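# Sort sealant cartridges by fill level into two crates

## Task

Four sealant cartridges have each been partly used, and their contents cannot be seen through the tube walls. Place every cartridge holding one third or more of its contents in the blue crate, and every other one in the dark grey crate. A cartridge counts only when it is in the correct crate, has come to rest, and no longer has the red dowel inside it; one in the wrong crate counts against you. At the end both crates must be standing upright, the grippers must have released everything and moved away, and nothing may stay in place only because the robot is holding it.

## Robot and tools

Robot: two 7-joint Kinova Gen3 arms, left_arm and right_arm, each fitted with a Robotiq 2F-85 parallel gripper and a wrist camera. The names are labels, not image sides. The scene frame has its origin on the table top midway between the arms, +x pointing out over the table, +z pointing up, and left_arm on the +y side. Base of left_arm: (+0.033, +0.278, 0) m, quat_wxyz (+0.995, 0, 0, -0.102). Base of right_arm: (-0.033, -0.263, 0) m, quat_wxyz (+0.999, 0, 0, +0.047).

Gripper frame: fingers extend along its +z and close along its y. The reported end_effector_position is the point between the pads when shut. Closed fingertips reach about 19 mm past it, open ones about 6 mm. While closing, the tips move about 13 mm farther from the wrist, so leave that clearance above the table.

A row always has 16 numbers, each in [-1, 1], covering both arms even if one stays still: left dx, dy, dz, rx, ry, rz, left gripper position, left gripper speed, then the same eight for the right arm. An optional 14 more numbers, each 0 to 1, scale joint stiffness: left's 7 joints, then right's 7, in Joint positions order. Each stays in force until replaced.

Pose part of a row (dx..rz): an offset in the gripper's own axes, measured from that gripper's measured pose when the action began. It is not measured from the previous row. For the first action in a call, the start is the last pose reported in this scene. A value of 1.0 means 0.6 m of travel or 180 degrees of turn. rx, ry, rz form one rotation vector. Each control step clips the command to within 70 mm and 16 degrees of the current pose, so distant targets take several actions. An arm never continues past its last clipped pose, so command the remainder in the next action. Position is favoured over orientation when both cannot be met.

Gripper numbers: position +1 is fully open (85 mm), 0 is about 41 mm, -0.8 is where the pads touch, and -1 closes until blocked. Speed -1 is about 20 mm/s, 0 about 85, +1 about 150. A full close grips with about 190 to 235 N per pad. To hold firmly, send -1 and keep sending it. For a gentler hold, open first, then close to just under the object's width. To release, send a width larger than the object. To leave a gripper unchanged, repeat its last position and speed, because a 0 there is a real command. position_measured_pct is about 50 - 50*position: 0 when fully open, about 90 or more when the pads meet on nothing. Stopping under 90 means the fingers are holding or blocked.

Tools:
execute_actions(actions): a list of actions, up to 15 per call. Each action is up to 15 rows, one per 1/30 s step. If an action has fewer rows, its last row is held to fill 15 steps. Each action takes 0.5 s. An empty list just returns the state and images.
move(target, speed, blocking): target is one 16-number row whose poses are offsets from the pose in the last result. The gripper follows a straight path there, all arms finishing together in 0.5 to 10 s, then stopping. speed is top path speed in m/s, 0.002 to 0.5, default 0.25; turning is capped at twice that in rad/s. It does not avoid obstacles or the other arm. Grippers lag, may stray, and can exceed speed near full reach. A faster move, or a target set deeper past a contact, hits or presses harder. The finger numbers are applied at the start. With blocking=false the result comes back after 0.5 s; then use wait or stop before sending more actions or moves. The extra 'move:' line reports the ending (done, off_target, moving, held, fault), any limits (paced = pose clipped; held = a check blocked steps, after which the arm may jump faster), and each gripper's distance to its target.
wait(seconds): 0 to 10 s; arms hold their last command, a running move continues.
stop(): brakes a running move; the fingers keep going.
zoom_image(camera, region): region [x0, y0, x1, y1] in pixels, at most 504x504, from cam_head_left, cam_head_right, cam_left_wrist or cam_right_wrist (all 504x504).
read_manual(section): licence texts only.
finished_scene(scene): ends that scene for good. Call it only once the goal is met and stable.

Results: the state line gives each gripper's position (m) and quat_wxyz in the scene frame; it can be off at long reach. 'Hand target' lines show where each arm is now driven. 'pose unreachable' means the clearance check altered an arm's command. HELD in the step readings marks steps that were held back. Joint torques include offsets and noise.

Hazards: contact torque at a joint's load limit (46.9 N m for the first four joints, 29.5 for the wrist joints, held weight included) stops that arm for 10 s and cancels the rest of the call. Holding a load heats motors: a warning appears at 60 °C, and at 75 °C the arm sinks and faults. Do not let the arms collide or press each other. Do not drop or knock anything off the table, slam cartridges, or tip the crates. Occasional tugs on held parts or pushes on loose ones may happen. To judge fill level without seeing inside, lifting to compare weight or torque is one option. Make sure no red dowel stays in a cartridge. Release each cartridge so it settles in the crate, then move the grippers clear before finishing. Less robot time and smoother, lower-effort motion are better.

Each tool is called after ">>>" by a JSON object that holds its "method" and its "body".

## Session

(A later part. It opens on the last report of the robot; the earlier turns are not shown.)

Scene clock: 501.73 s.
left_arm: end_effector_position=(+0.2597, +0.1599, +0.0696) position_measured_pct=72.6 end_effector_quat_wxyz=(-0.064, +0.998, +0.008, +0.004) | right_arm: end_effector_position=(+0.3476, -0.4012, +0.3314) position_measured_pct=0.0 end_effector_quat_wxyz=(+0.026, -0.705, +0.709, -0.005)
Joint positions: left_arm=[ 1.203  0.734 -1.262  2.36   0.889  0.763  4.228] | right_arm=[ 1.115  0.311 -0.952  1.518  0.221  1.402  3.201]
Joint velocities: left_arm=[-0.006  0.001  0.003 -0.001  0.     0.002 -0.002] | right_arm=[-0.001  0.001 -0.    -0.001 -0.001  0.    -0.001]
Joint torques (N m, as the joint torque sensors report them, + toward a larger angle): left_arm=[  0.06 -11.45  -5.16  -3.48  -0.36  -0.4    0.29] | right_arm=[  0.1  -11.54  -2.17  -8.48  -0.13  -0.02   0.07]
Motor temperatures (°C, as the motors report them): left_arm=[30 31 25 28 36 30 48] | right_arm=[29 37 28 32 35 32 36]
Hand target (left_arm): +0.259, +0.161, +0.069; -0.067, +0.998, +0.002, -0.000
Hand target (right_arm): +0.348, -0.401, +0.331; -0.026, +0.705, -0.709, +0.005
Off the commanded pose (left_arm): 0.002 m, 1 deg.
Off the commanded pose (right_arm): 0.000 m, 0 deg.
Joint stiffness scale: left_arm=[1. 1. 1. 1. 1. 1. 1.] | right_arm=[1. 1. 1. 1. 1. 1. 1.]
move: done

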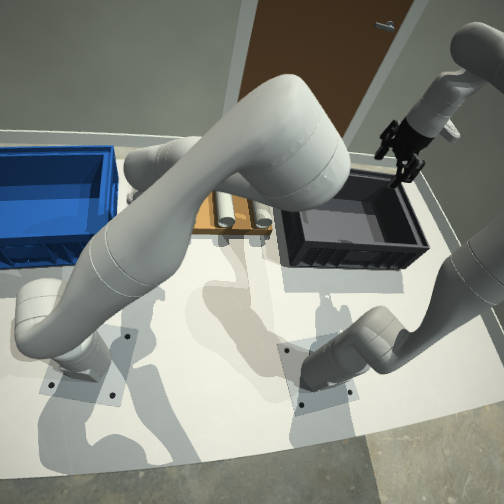

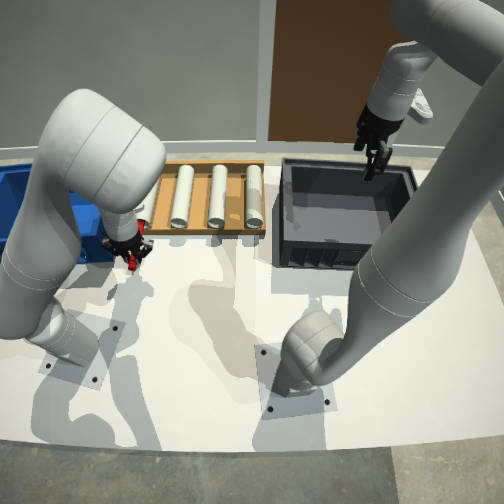

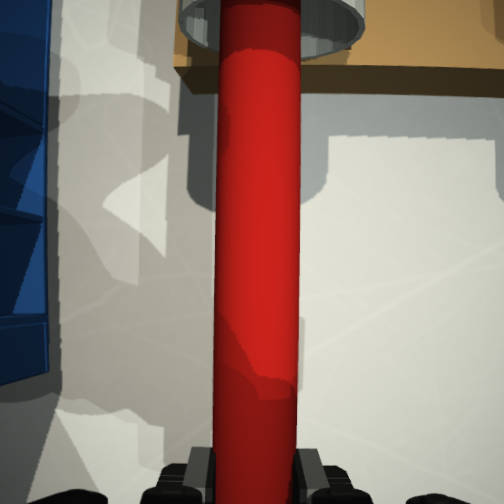

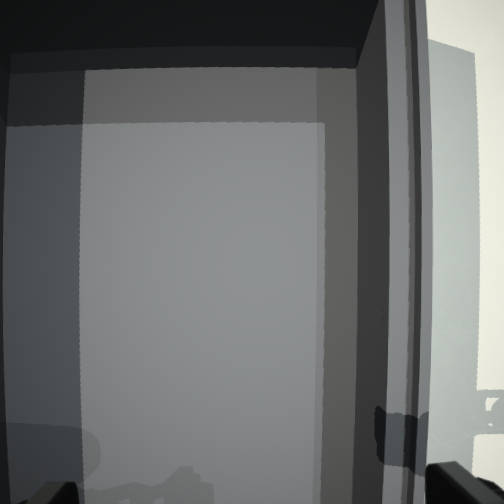

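>>> {"method": "move", "body": {"target": [0.0667,0.005,0.001,0,-0.0025,0.005,-1,0,0,0,0,0,0,0,1,0], "speed": 0.035}}

Scene clock: 508.87 s.
left_arm: end_effector_position=(+0.3011, +0.1568, +0.0700) position_measured_pct=72.6 end_effector_quat_wxyz=(-0.061, +0.998, +0.008, +0.004) | right_arm: end_effector_position=(+0.3476, -0.4012, +0.3314) position_measured_pct=0.0 end_effector_quat_wxyz=(+0.026, -0.705, +0.709, -0.005)
Joint positions: left_arm=[ 1.101  0.774 -1.232  2.252  0.883  0.817  4.214] | right_arm=[ 1.115  0.311 -0.952  1.518  0.221  1.402  3.201]
Joint velocities: left_arm=[-0.005  0.004  0.002 -0.002  0.     0.003 -0.002] | right_arm=[ 0.     0.     0.    -0.001  0.001 -0.    -0.001]
Joint torques (N m, as the joint torque sensors report them, + toward a larger angle): left_arm=[  0.01 -12.22  -5.53  -3.73  -0.41  -0.2    0.01] | right_arm=[  0.29 -11.29  -2.14  -8.23  -0.16   0.12   0.3 ]
Motor temperatures (°C, as the motors report them): left_arm=[30 31 25 28 36 30 48] | right_arm=[29 37 28 33 35 32 36]
Hand target (left_arm): +0.300, +0.158, +0.069; -0.064, +0.998, +0.001, -0.000
Hand target (right_arm): +0.348, -0.401, +0.331; -0.026, +0.705, -0.709, +0.005
Off the commanded pose (left_arm): 0.002 m, 1 deg.
Off the commanded pose (right_arm): 0.000 m, 0 deg.
Joint stiffness scale: left_arm=[1. 1. 1. 1. 1. 1. 1.] | right_arm=[1. 1. 1. 1. 1. 1. 1.]
move: done

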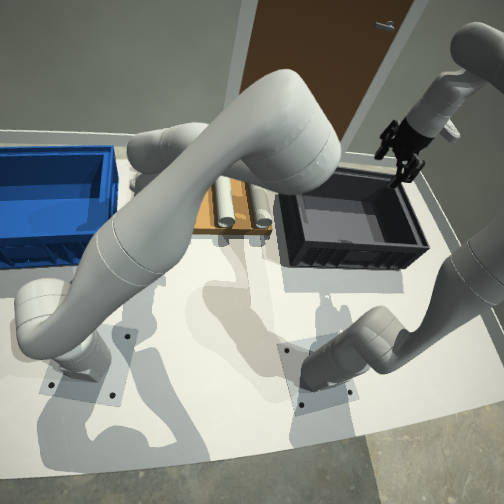

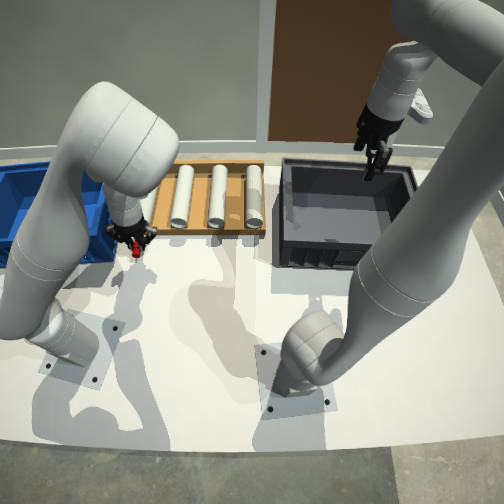

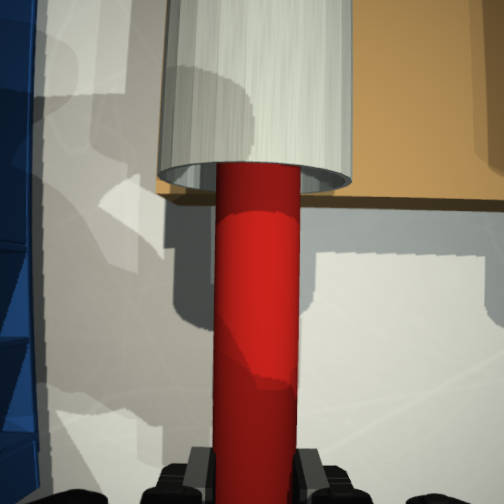

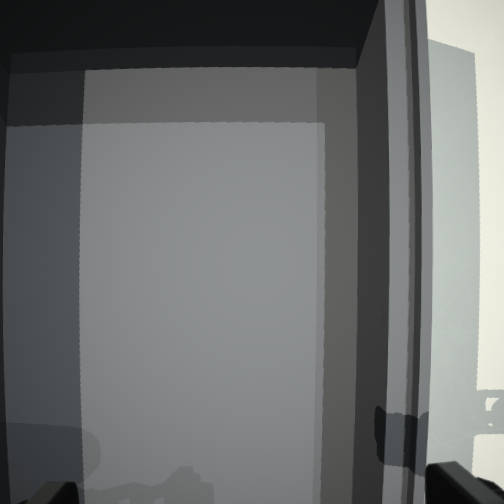

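>>> {"method": "move", "body": {"target": [0.0417,0,0.002,0,-0.0025,0.005,-1,0,0,0,0,0,0,0,1,0], "speed": 0.03}}

Scene clock: 512.87 s.
left_arm: end_effector_position=(+0.3275, +0.1565, +0.0702) position_measured_pct=72.6 end_effector_quat_wxyz=(-0.058, +0.998, +0.006, +0.005) | right_arm: end_effector_position=(+0.3476, -0.4012, +0.3314) position_measured_pct=0.0 end_effector_quat_wxyz=(+0.026, -0.705, +0.709, -0.005)
Joint positions: left_arm=[ 1.037  0.798 -1.213  2.184  0.882  0.85   4.203] | right_arm=[ 1.115  0.311 -0.952  1.518  0.221  1.402  3.201]
Joint velocities: left_arm=[-0.006  0.005 -0.001 -0.002  0.     0.003 -0.002] | right_arm=[-0.001  0.001 -0.     0.     0.    -0.001 -0.   ]
Joint torques (N m, as the joint torque sensors report them, + toward a larger angle): left_arm=[ -0.01 -13.29  -5.97  -3.82  -0.51  -0.23  -0.02] | right_arm=[  0.65 -11.11  -1.79  -8.31   0.34   0.01   0.11]
Motor temperatures (°C, as the motors report them): left_arm=[30 31 25 28 36 30 48] | right_arm=[29 37 28 33 35 32 36]
Hand target (left_arm): +0.326, +0.157, +0.069; -0.061, +0.998, +0.000, -0.000
Hand target (right_arm): +0.348, -0.401, +0.331; -0.026, +0.705, -0.709, +0.005
Off the commanded pose (left_arm): 0.002 m, 1 deg.
Off the commanded pose (right_arm): 0.000 m, 0 deg.
Joint stiffness scale: left_arm=[1. 1. 1. 1. 1. 1. 1.] | right_arm=[1. 1. 1. 1. 1. 1. 1.]
move: done

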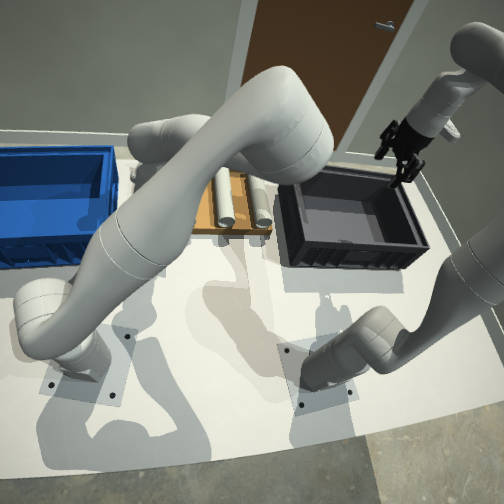

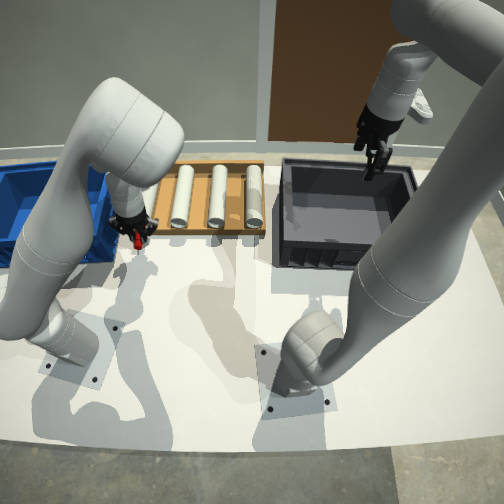

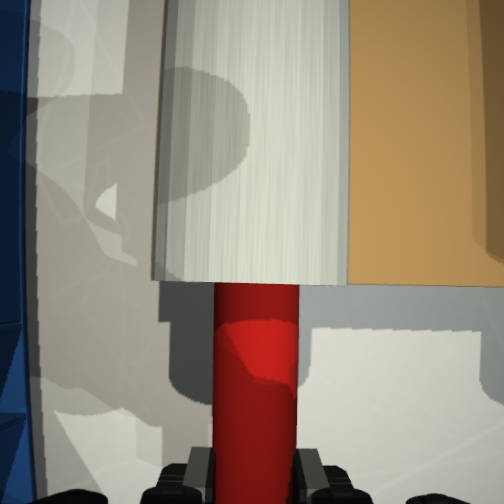

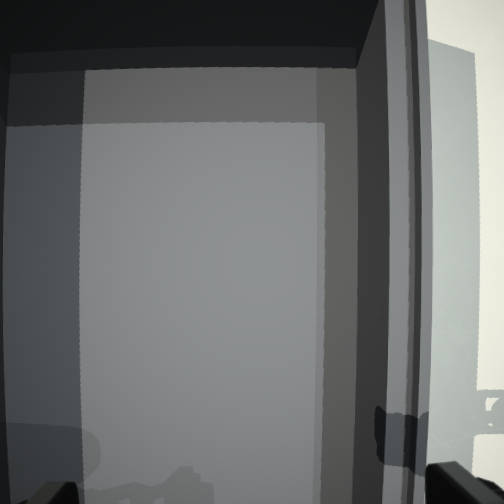

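>>> {"method": "move", "body": {"target": [0.0417,-0.002,0.002,0,-0.003,0.004,-1,0,0,0,0,0,0,0,1,0], "speed": 0.03}}

Scene clock: 516.73 s.
left_arm: end_effector_position=(+0.3478, +0.1569, +0.0693) position_measured_pct=72.6 end_effector_quat_wxyz=(-0.056, +0.998, +0.005, -0.003) | right_arm: end_effector_position=(+0.3476, -0.4012, +0.3314) position_measured_pct=0.0 end_effector_quat_wxyz=(+0.026, -0.705, +0.709, -0.005)
Joint positions: left_arm=[ 0.976  0.825 -1.197  2.117  0.876  0.897  4.195] | right_arm=[ 1.115  0.311 -0.952  1.518  0.221  1.402  3.201]
Joint velocities: left_arm=[-0.003  0.008 -0.    -0.004 -0.     0.006 -0.006] | right_arm=[ 0.    -0.    -0.    -0.    -0.     0.001 -0.001]
Joint torques (N m, as the joint torque sensors report them, + toward a larger angle): left_arm=[ -1.68 -14.27  -8.14  -7.51   0.41  -2.28   0.48] | right_arm=[ -0.19 -11.59  -2.24  -8.73  -0.09   0.1    0.24]
Motor temperatures (°C, as the motors report them): left_arm=[30 31 25 28 36 30 48] | right_arm=[29 37 28 33 35 32 36]
Hand target (left_arm): +0.353, +0.158, +0.069; -0.058, +0.998, +0.000, -0.000
Hand target (right_arm): +0.348, -0.401, +0.331; -0.026, +0.705, -0.709, +0.005
Off the commanded pose (left_arm): 0.005 m, 1 deg.
Off the commanded pose (right_arm): 0.000 m, 0 deg.
Joint stiffness scale: left_arm=[1. 1. 1. 1. 1. 1. 1.] | right_arm=[1. 1. 1. 1. 1. 1. 1.]
move: off_target (left_arm)

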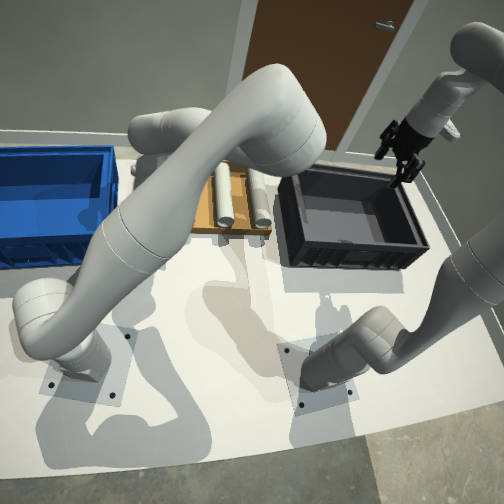

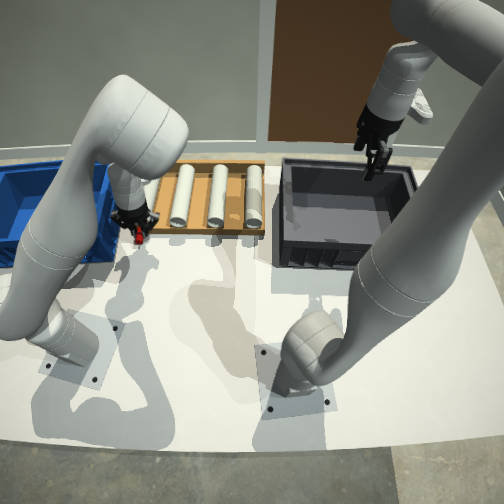

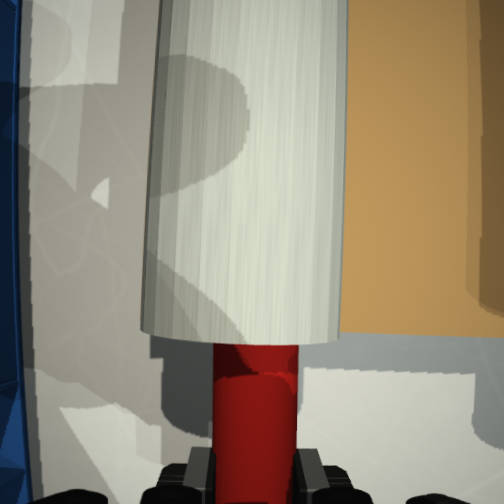

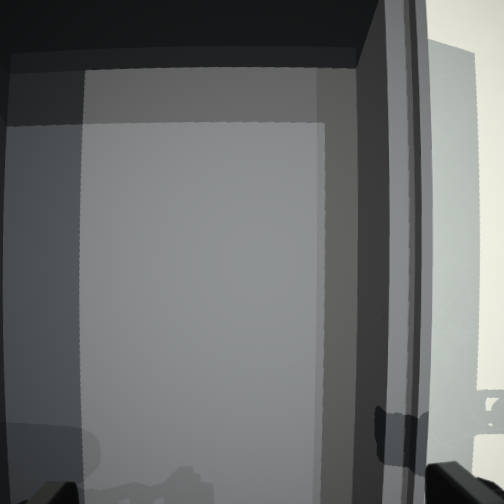

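>>> {"method": "move", "body": {"target": [-0.31,0,0,0,0.002,0.003,-1,0,0,0,0,0,0,0,1,0], "speed": 0.1}}

Scene clock: 561.80 s.
left_arm: end_effector_position=(+0.1610, +0.1561, +0.0698) position_measured_pct=72.6 end_effector_quat_wxyz=(-0.058, +0.998, -0.005, -0.004) | right_arm: end_effector_position=(+0.3476, -0.4012, +0.3314) position_measured_pct=0.0 end_effector_quat_wxyz=(+0.026, -0.705, +0.709, -0.005)
Joint positions: left_arm=[ 1.512  0.637 -1.326  2.566  0.899  0.677  4.338] | right_arm=[ 1.115  0.311 -0.952  1.518  0.221  1.402  3.201]
Joint velocities: left_arm=[ 0.018  0.001 -0.004  0.     0.    -0.002  0.   ] | right_arm=[-0.     0.001 -0.     0.001 -0.    -0.002 -0.002]
Joint torques (N m, as the joint torque sensors report them, + toward a larger angle): left_arm=[ 0.04 -9.03 -3.39 -3.06 -0.35 -0.3   0.16] | right_arm=[  0.63 -11.22  -1.75  -8.41   0.06   0.09   0.06]
Motor temperatures (°C, as the motors report them): left_arm=[30 31 25 28 36 30 48] | right_arm=[29 36 28 33 35 32 36]
Hand target (left_arm): +0.161, +0.156, +0.070; -0.056, +0.998, +0.000, -0.002
Hand target (right_arm): +0.348, -0.401, +0.331; -0.026, +0.705, -0.709, +0.005
Off the commanded pose (left_arm): 0.002 m, 1 deg.
Off the commanded pose (right_arm): 0.000 m, 0 deg.
Joint stiffness scale: left_arm=[1. 1. 1. 1. 1. 1. 1.] | right_arm=[1. 1. 1. 1. 1. 1. 1.]
move: done

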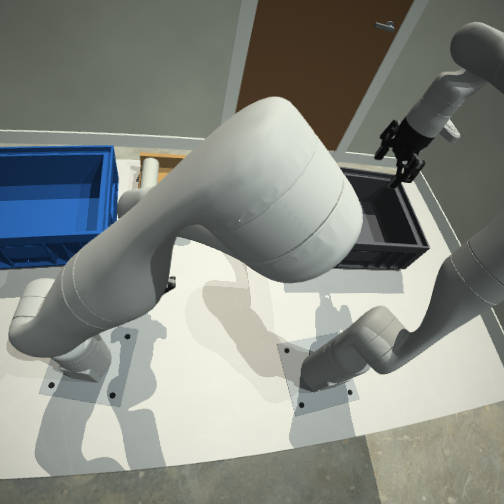

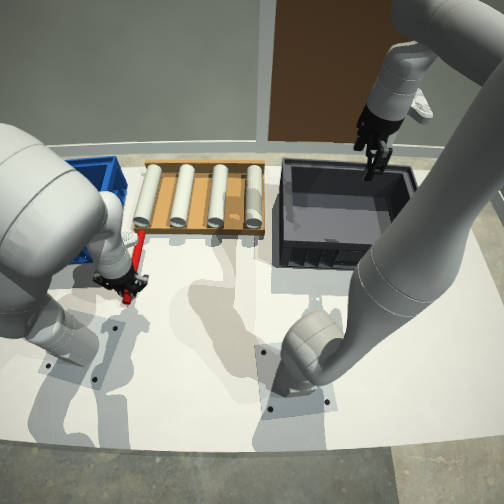

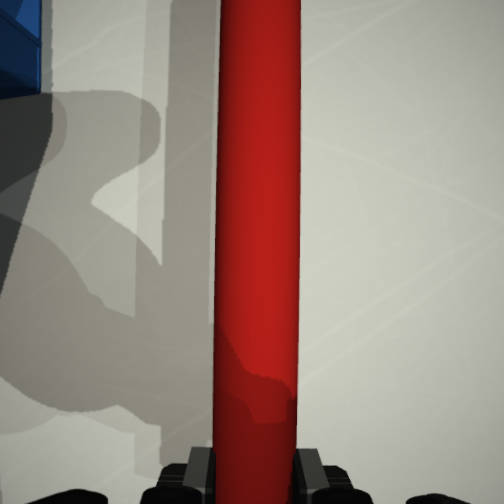

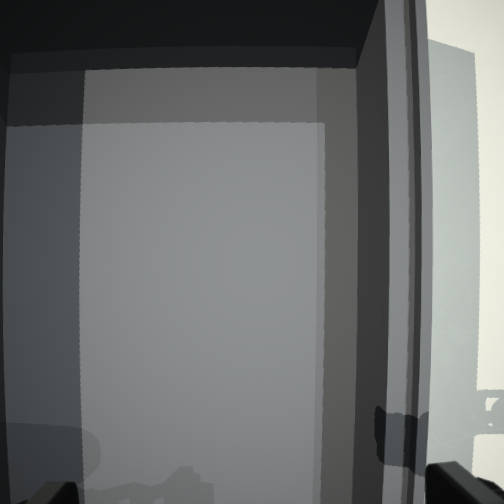

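>>> {"method": "move", "body": {"target": [-0.0048,0.5393,-0.0612,-0.0369,0.0025,-0.0032,-1,0,-0.4687,-0.12,-0.09,0,0,0,1,0], "speed": 0.25}}

Scene clock: 580.53 s.
left_arm: end_effector_position=(+0.1562, -0.1684, +0.0704) position_measured_pct=72.6 end_effector_quat_wxyz=(+0.001, +1.000, -0.003, +0.002) | right_arm: end_effector_position=(+0.4165, -0.1191, +0.3986) position_measured_pct=0.0 end_effector_quat_wxyz=(+0.031, -0.707, +0.706, -0.002)
Joint positions: left_arm=[ 1.684  0.915 -1.077  1.752  0.918  1.066  5.187] | right_arm=[ 0.314  0.478 -1.031  1.115  0.41   1.689  2.464]
Joint velocities: left_arm=[-0.     0.005 -0.    -0.001  0.     0.001  0.   ] | right_arm=[-0.011  0.001  0.01  -0.002 -0.     0.001 -0.001]
Joint torques (N m, as the joint torque sensors report them, + toward a larger angle): left_arm=[ -0.33 -18.28  -7.14  -4.85  -0.35   0.02   0.26] | right_arm=[ -0.14 -14.75  -2.3   -8.26   0.16   0.14   0.21]
Motor temperatures (°C, as the motors report them): left_arm=[30 31 25 28 36 30 48] | right_arm=[29 36 28 33 35 32 36]
Hand target (left_arm): +0.154, -0.169, +0.069; -0.000, +1.000, -0.001, -0.001
Hand target (right_arm): +0.418, -0.121, +0.397; -0.027, +0.705, -0.709, +0.004
Off the commanded pose (left_arm): 0.002 m, 0 deg.
Off the commanded pose (right_arm): 0.004 m, 1 deg.
Joint stiffness scale: left_arm=[1. 1. 1. 1. 1. 1. 1.] | right_arm=[1. 1. 1. 1. 1. 1. 1.]
move: off_target (right_arm)

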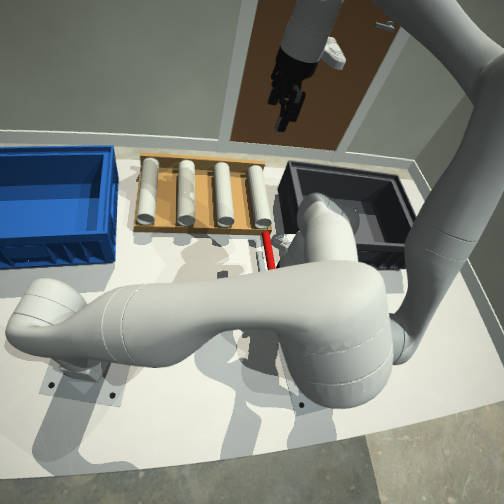

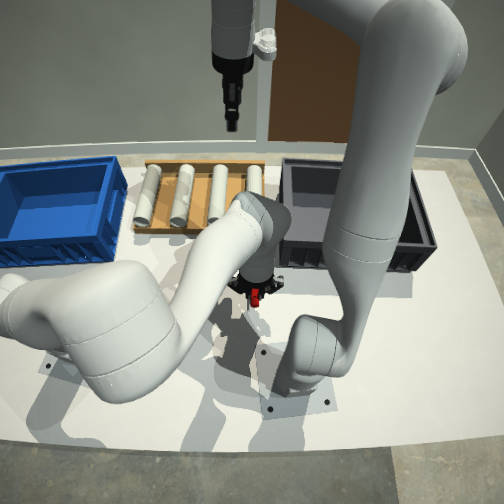

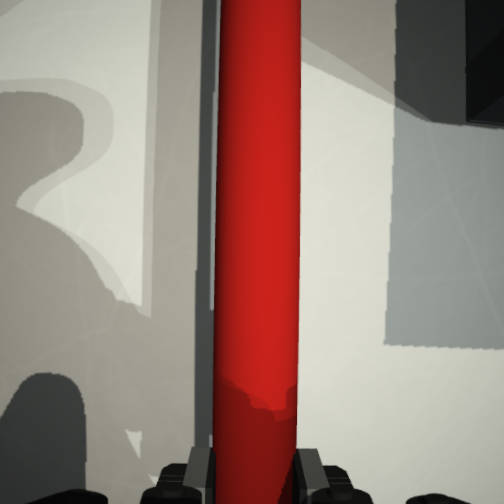

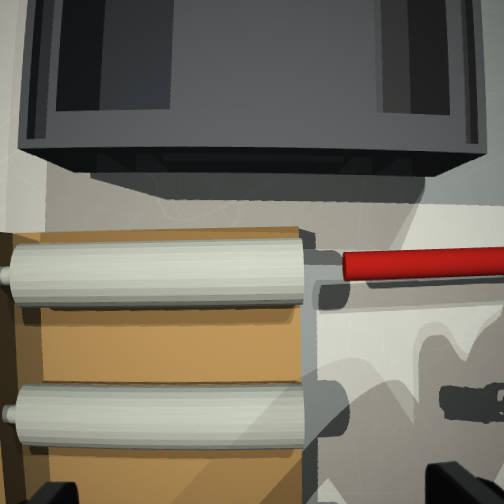

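>>> {"method": "move", "body": {"target": [0.02,-0.005,0.002,-0.03,0,-0.002,-1,0,0,0,0,0,0,0,1,0], "speed": 0.05}}

>>> {"method": "move", "body": {"target": [0.0917,0,0,0,0,0,-1,0,0,0,0,0,0,0,1,0], "speed": 0.035}}

Scene clock: 591.00 s.
left_arm: end_effector_position=(+0.1689, -0.1641, +0.0690) position_measured_pct=72.6 end_effector_quat_wxyz=(+0.044, +0.999, -0.001, +0.004) | right_arm: end_effector_position=(+0.4165, -0.1188, +0.3985) position_measured_pct=0.0 end_effector_quat_wxyz=(+0.030, -0.708, +0.706, -0.002)
Joint positions: left_arm=[ 1.661  0.877 -1.071  1.846  1.012  0.975  5.056] | right_arm=[ 0.313  0.478 -1.03   1.115  0.41   1.689  2.464]
Joint velocities: left_arm=[-0.001 -0.003  0.001  0.007  0.009  0.001 -0.01 ] | right_arm=[ 0.001  0.    -0.     0.001  0.     0.001 -0.001]
Joint torques (N m, as the joint torque sensors report them, + toward a larger angle): left_arm=[ -0.07 -18.04  -6.7   -5.27   0.14  -0.27   0.32] | right_arm=[  0.18 -14.9   -2.97  -8.05   0.1    0.02   0.5 ]
Motor temperatures (°C, as the motors report them): left_arm=[30 31 25 28 36 30 48] | right_arm=[29 36 28 33 35 32 36]
Hand target (left_arm): +0.168, -0.165, +0.069; +0.048, +0.999, +0.000, +0.002
Hand target (right_arm): +0.417, -0.119, +0.399; -0.031, +0.707, -0.706, +0.002
Off the commanded pose (left_arm): 0.001 m, 1 deg.
Off the commanded pose (right_arm): 0.000 m, 0 deg.
Joint stiffness scale: left_arm=[1. 1. 1. 1. 1. 1. 1.] | right_arm=[1. 1. 1. 1. 1. 1. 1.]
move: done

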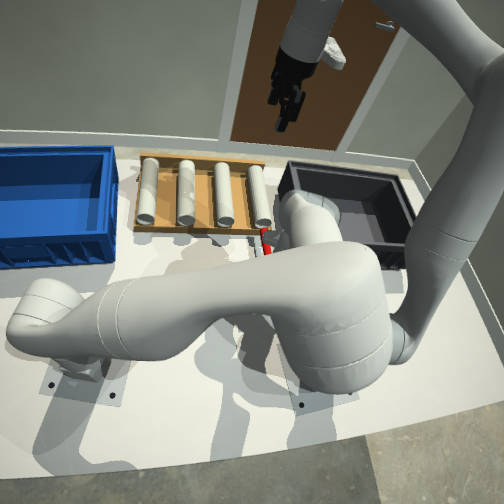

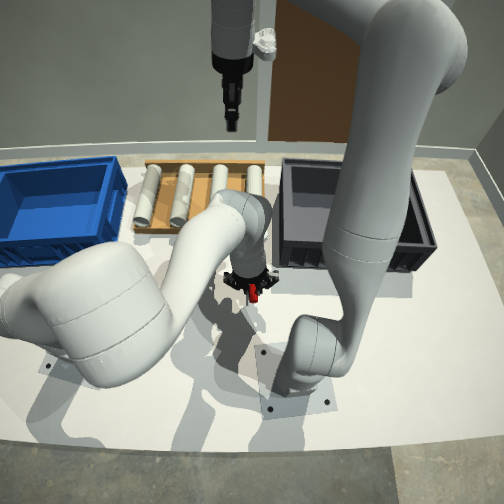

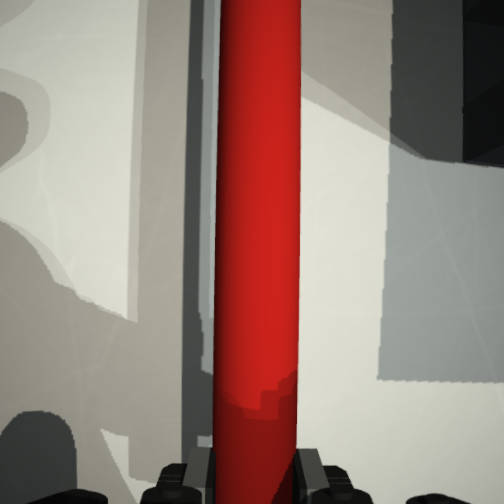

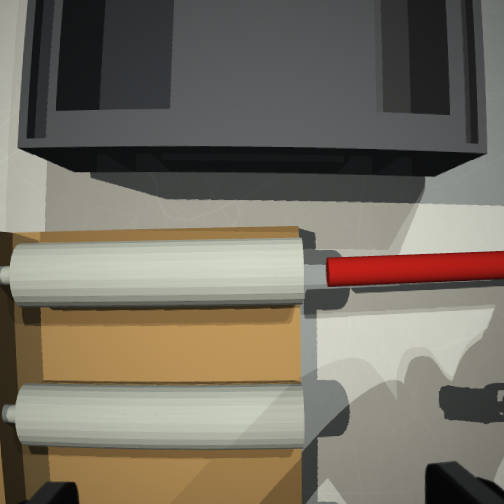

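Scene clock: 592.90 s.
left_arm: end_effector_position=(+0.2252, -0.1649, +0.0716) position_measured_pct=72.6 end_effector_quat_wxyz=(+0.047, +0.999, +0.004, +0.007) | right_arm: end_effector_position=(+0.4165, -0.1188, +0.3985) position_measured_pct=0.0 end_effector_quat_wxyz=(+0.030, -0.708, +0.706, -0.002)
Joint positions: left_arm=[ 1.529  0.899 -1.069  1.779  1.012  1.01   4.983] | right_arm=[ 0.313  0.478 -1.03   1.115  0.41   1.689  2.464]
Joint velocities: left_arm=[-0.006  0.001  0.002 -0.001  0.     0.     0.001] | right_arm=[-0.     0.001 -0.     0.    -0.    -0.001  0.001]
Joint torques (N m, as the joint torque sensors report them, + toward a larger angle): left_arm=[ -0.32 -18.46  -6.8   -5.26   0.13  -0.27   0.03] | right_arm=[  0.62 -14.78  -2.96  -8.22   0.11   0.13   0.24]
Motor temperatures (°C, as the motors report them): left_arm=[30 31 25 28 36 30 48] | right_arm=[29 36 28 33 35 32 36]
Hand target (left_arm): +0.224, -0.164, +0.070; +0.044, +0.999, -0.001, +0.004
Hand target (right_arm): +0.416, -0.119, +0.399; -0.030, +0.708, -0.706, +0.002
Off the commanded pose (left_arm): 0.003 m, 1 deg.
Off the commanded pose (right_arm): 0.000 m, 0 deg.
Joint stiffness scale: left_arm=[1. 1. 1. 1. 1. 1. 1.] | right_arm=[1. 1. 1. 1. 1. 1. 1.]
move: done

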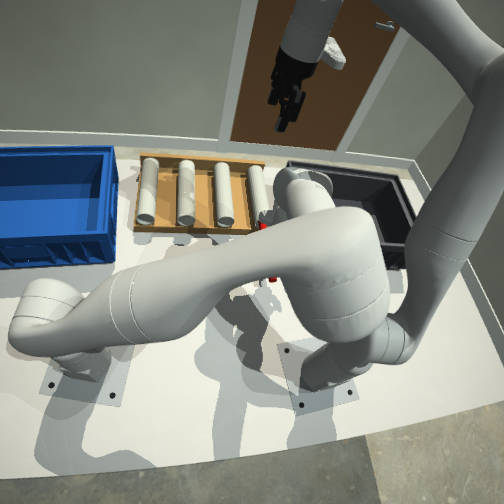

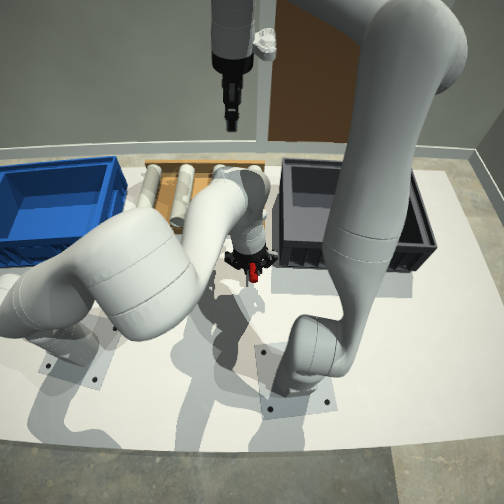

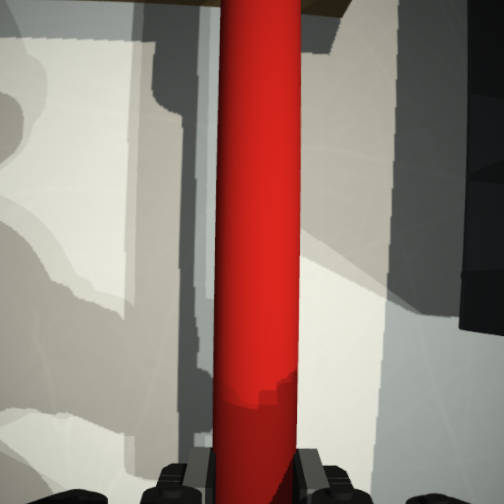

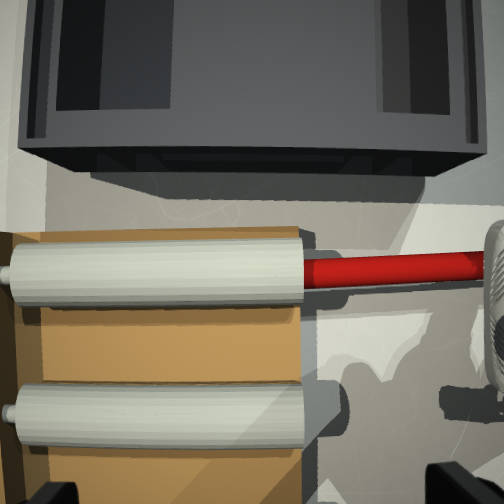

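>>> {"method": "move", "body": {"target": [0.0667,-0.003,0.004,0,-0.0045,0.008,-1,0,0,0,0,0,0,0,1,0], "speed": 0.035}}

Scene clock: 600.97 s.
left_arm: end_effector_position=(+0.2667, -0.1633, +0.0717) position_measured_pct=72.6 end_effector_quat_wxyz=(+0.049, +0.999, -0.004, +0.003) | right_arm: end_effector_position=(+0.4165, -0.1188, +0.3985) position_measured_pct=0.0 end_effector_quat_wxyz=(+0.030, -0.708, +0.706, -0.002)
Joint positions: left_arm=[ 1.418  0.918 -1.054  1.718  1.012  1.044  4.909] | right_arm=[ 0.313  0.478 -1.03   1.115  0.41   1.689  2.464]
Joint velocities: left_arm=[-0.005  0.002  0.002 -0.001 -0.     0.    -0.   ] | right_arm=[-0.    -0.     0.    -0.003 -0.001 -0.     0.001]
Joint torques (N m, as the joint torque sensors report them, + toward a larger angle): left_arm=[ -0.06 -19.24  -6.93  -5.74   0.06  -0.11  -0.05] | right_arm=[  0.05 -15.17  -3.26  -8.45   0.29  -0.29   0.19]
Motor temperatures (°C, as the motors report them): left_arm=[30 31 25 28 36 30 48] | right_arm=[29 36 28 33 35 32 36]
Hand target (left_arm): +0.265, -0.163, +0.070; +0.047, +0.999, -0.009, +0.000
Hand target (right_arm): +0.416, -0.119, +0.399; -0.030, +0.708, -0.706, +0.002
Off the commanded pose (left_arm): 0.003 m, 1 deg.
Off the commanded pose (right_arm): 0.000 m, 0 deg.
Joint stiffness scale: left_arm=[1. 1. 1. 1. 1. 1. 1.] | right_arm=[1. 1. 1. 1. 1. 1. 1.]
move: done

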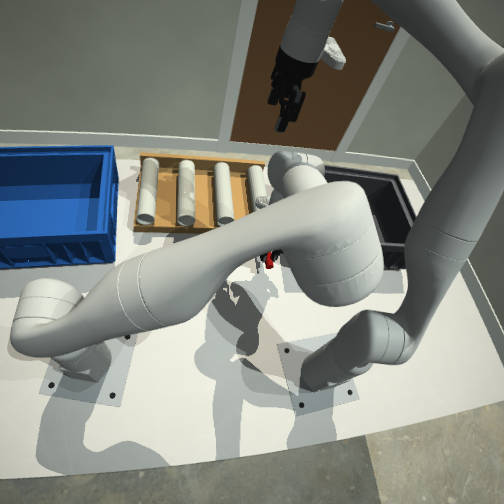

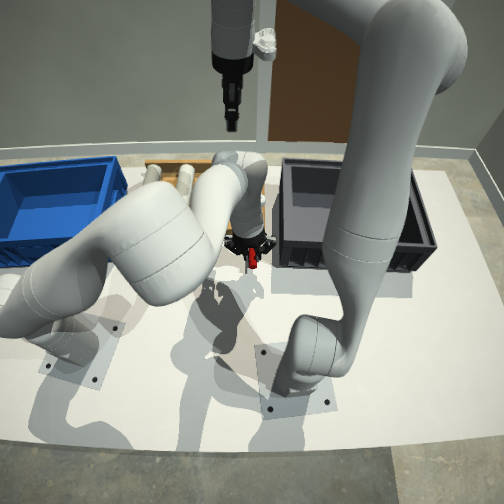

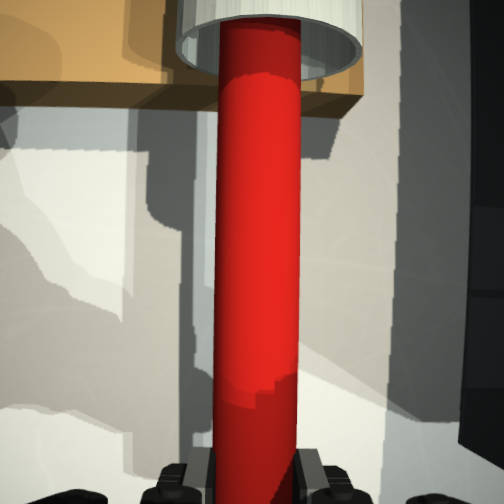

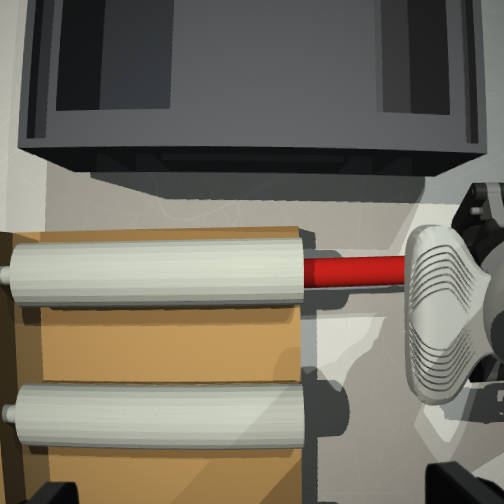

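>>> {"method": "move", "body": {"target": [0.0583,0.002,0.004,0,-0.002,0.003,-1,0,0,0,0,0,0,0,1,0], "speed": 0.035}}

Scene clock: 608.50 s.
left_arm: end_effector_position=(+0.2960, -0.1655, +0.0708) position_measured_pct=72.6 end_effector_quat_wxyz=(+0.049, +0.999, -0.009, -0.003) | right_arm: end_effector_position=(+0.4165, -0.1188, +0.3985) position_measured_pct=0.0 end_effector_quat_wxyz=(+0.030, -0.708, +0.706, -0.002)
Joint positions: left_arm=[ 1.337  0.944 -1.044  1.649  1.012  1.089  4.876] | right_arm=[ 0.313  0.478 -1.03   1.115  0.41   1.689  2.464]
Joint velocities: left_arm=[-0.004  0.002  0.001 -0.003  0.     0.002 -0.002] | right_arm=[-0.001  0.     0.    -0.002  0.001  0.001  0.001]
Joint torques (N m, as the joint torque sensors report them, + toward a larger angle): left_arm=[ -3.89 -19.21 -10.42  -5.76  -0.57  -2.53   0.27] | right_arm=[  0.28 -15.36  -2.74  -8.01  -0.13  -0.23   0.43]
Motor temperatures (°C, as the motors report them): left_arm=[30 31 25 28 36 30 48] | right_arm=[29 36 28 33 35 32 36]
Hand target (left_arm): +0.302, -0.165, +0.070; +0.049, +0.999, -0.009, +0.000
Hand target (right_arm): +0.416, -0.119, +0.399; -0.030, +0.708, -0.706, +0.002
Off the commanded pose (left_arm): 0.006 m, 0 deg.
Off the commanded pose (right_arm): 0.000 m, 0 deg.
Joint stiffness scale: left_arm=[1. 1. 1. 1. 1. 1. 1.] | right_arm=[1. 1. 1. 1. 1. 1. 1.]
move: off_target (left_arm)

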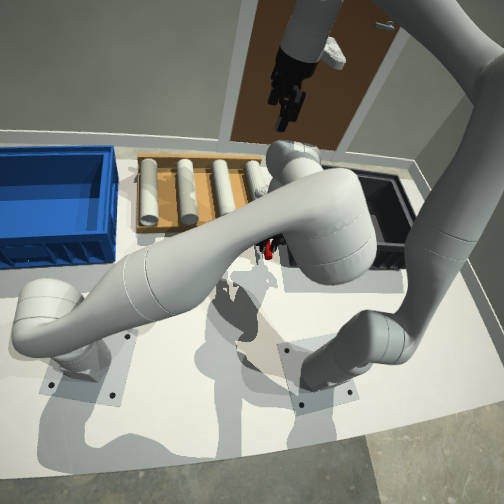

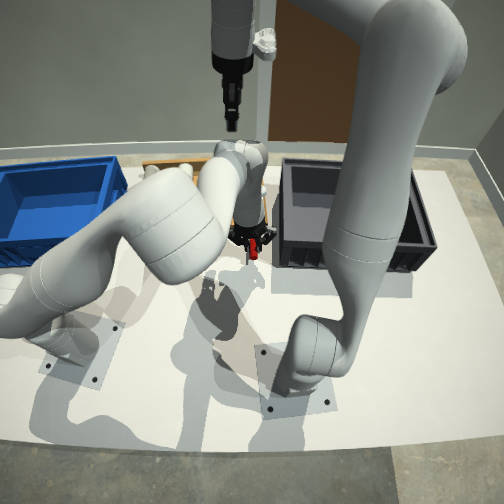

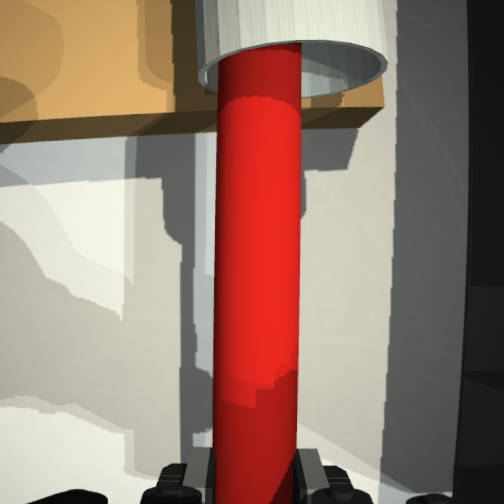

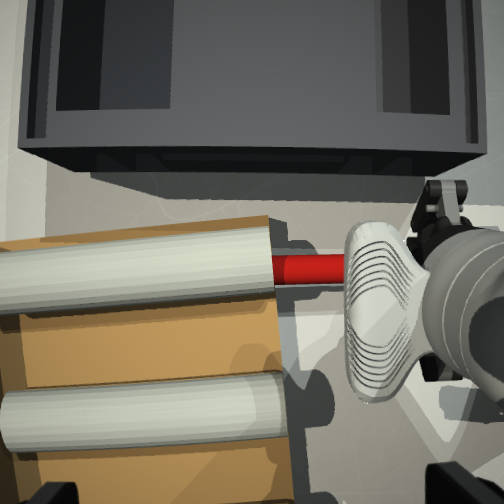

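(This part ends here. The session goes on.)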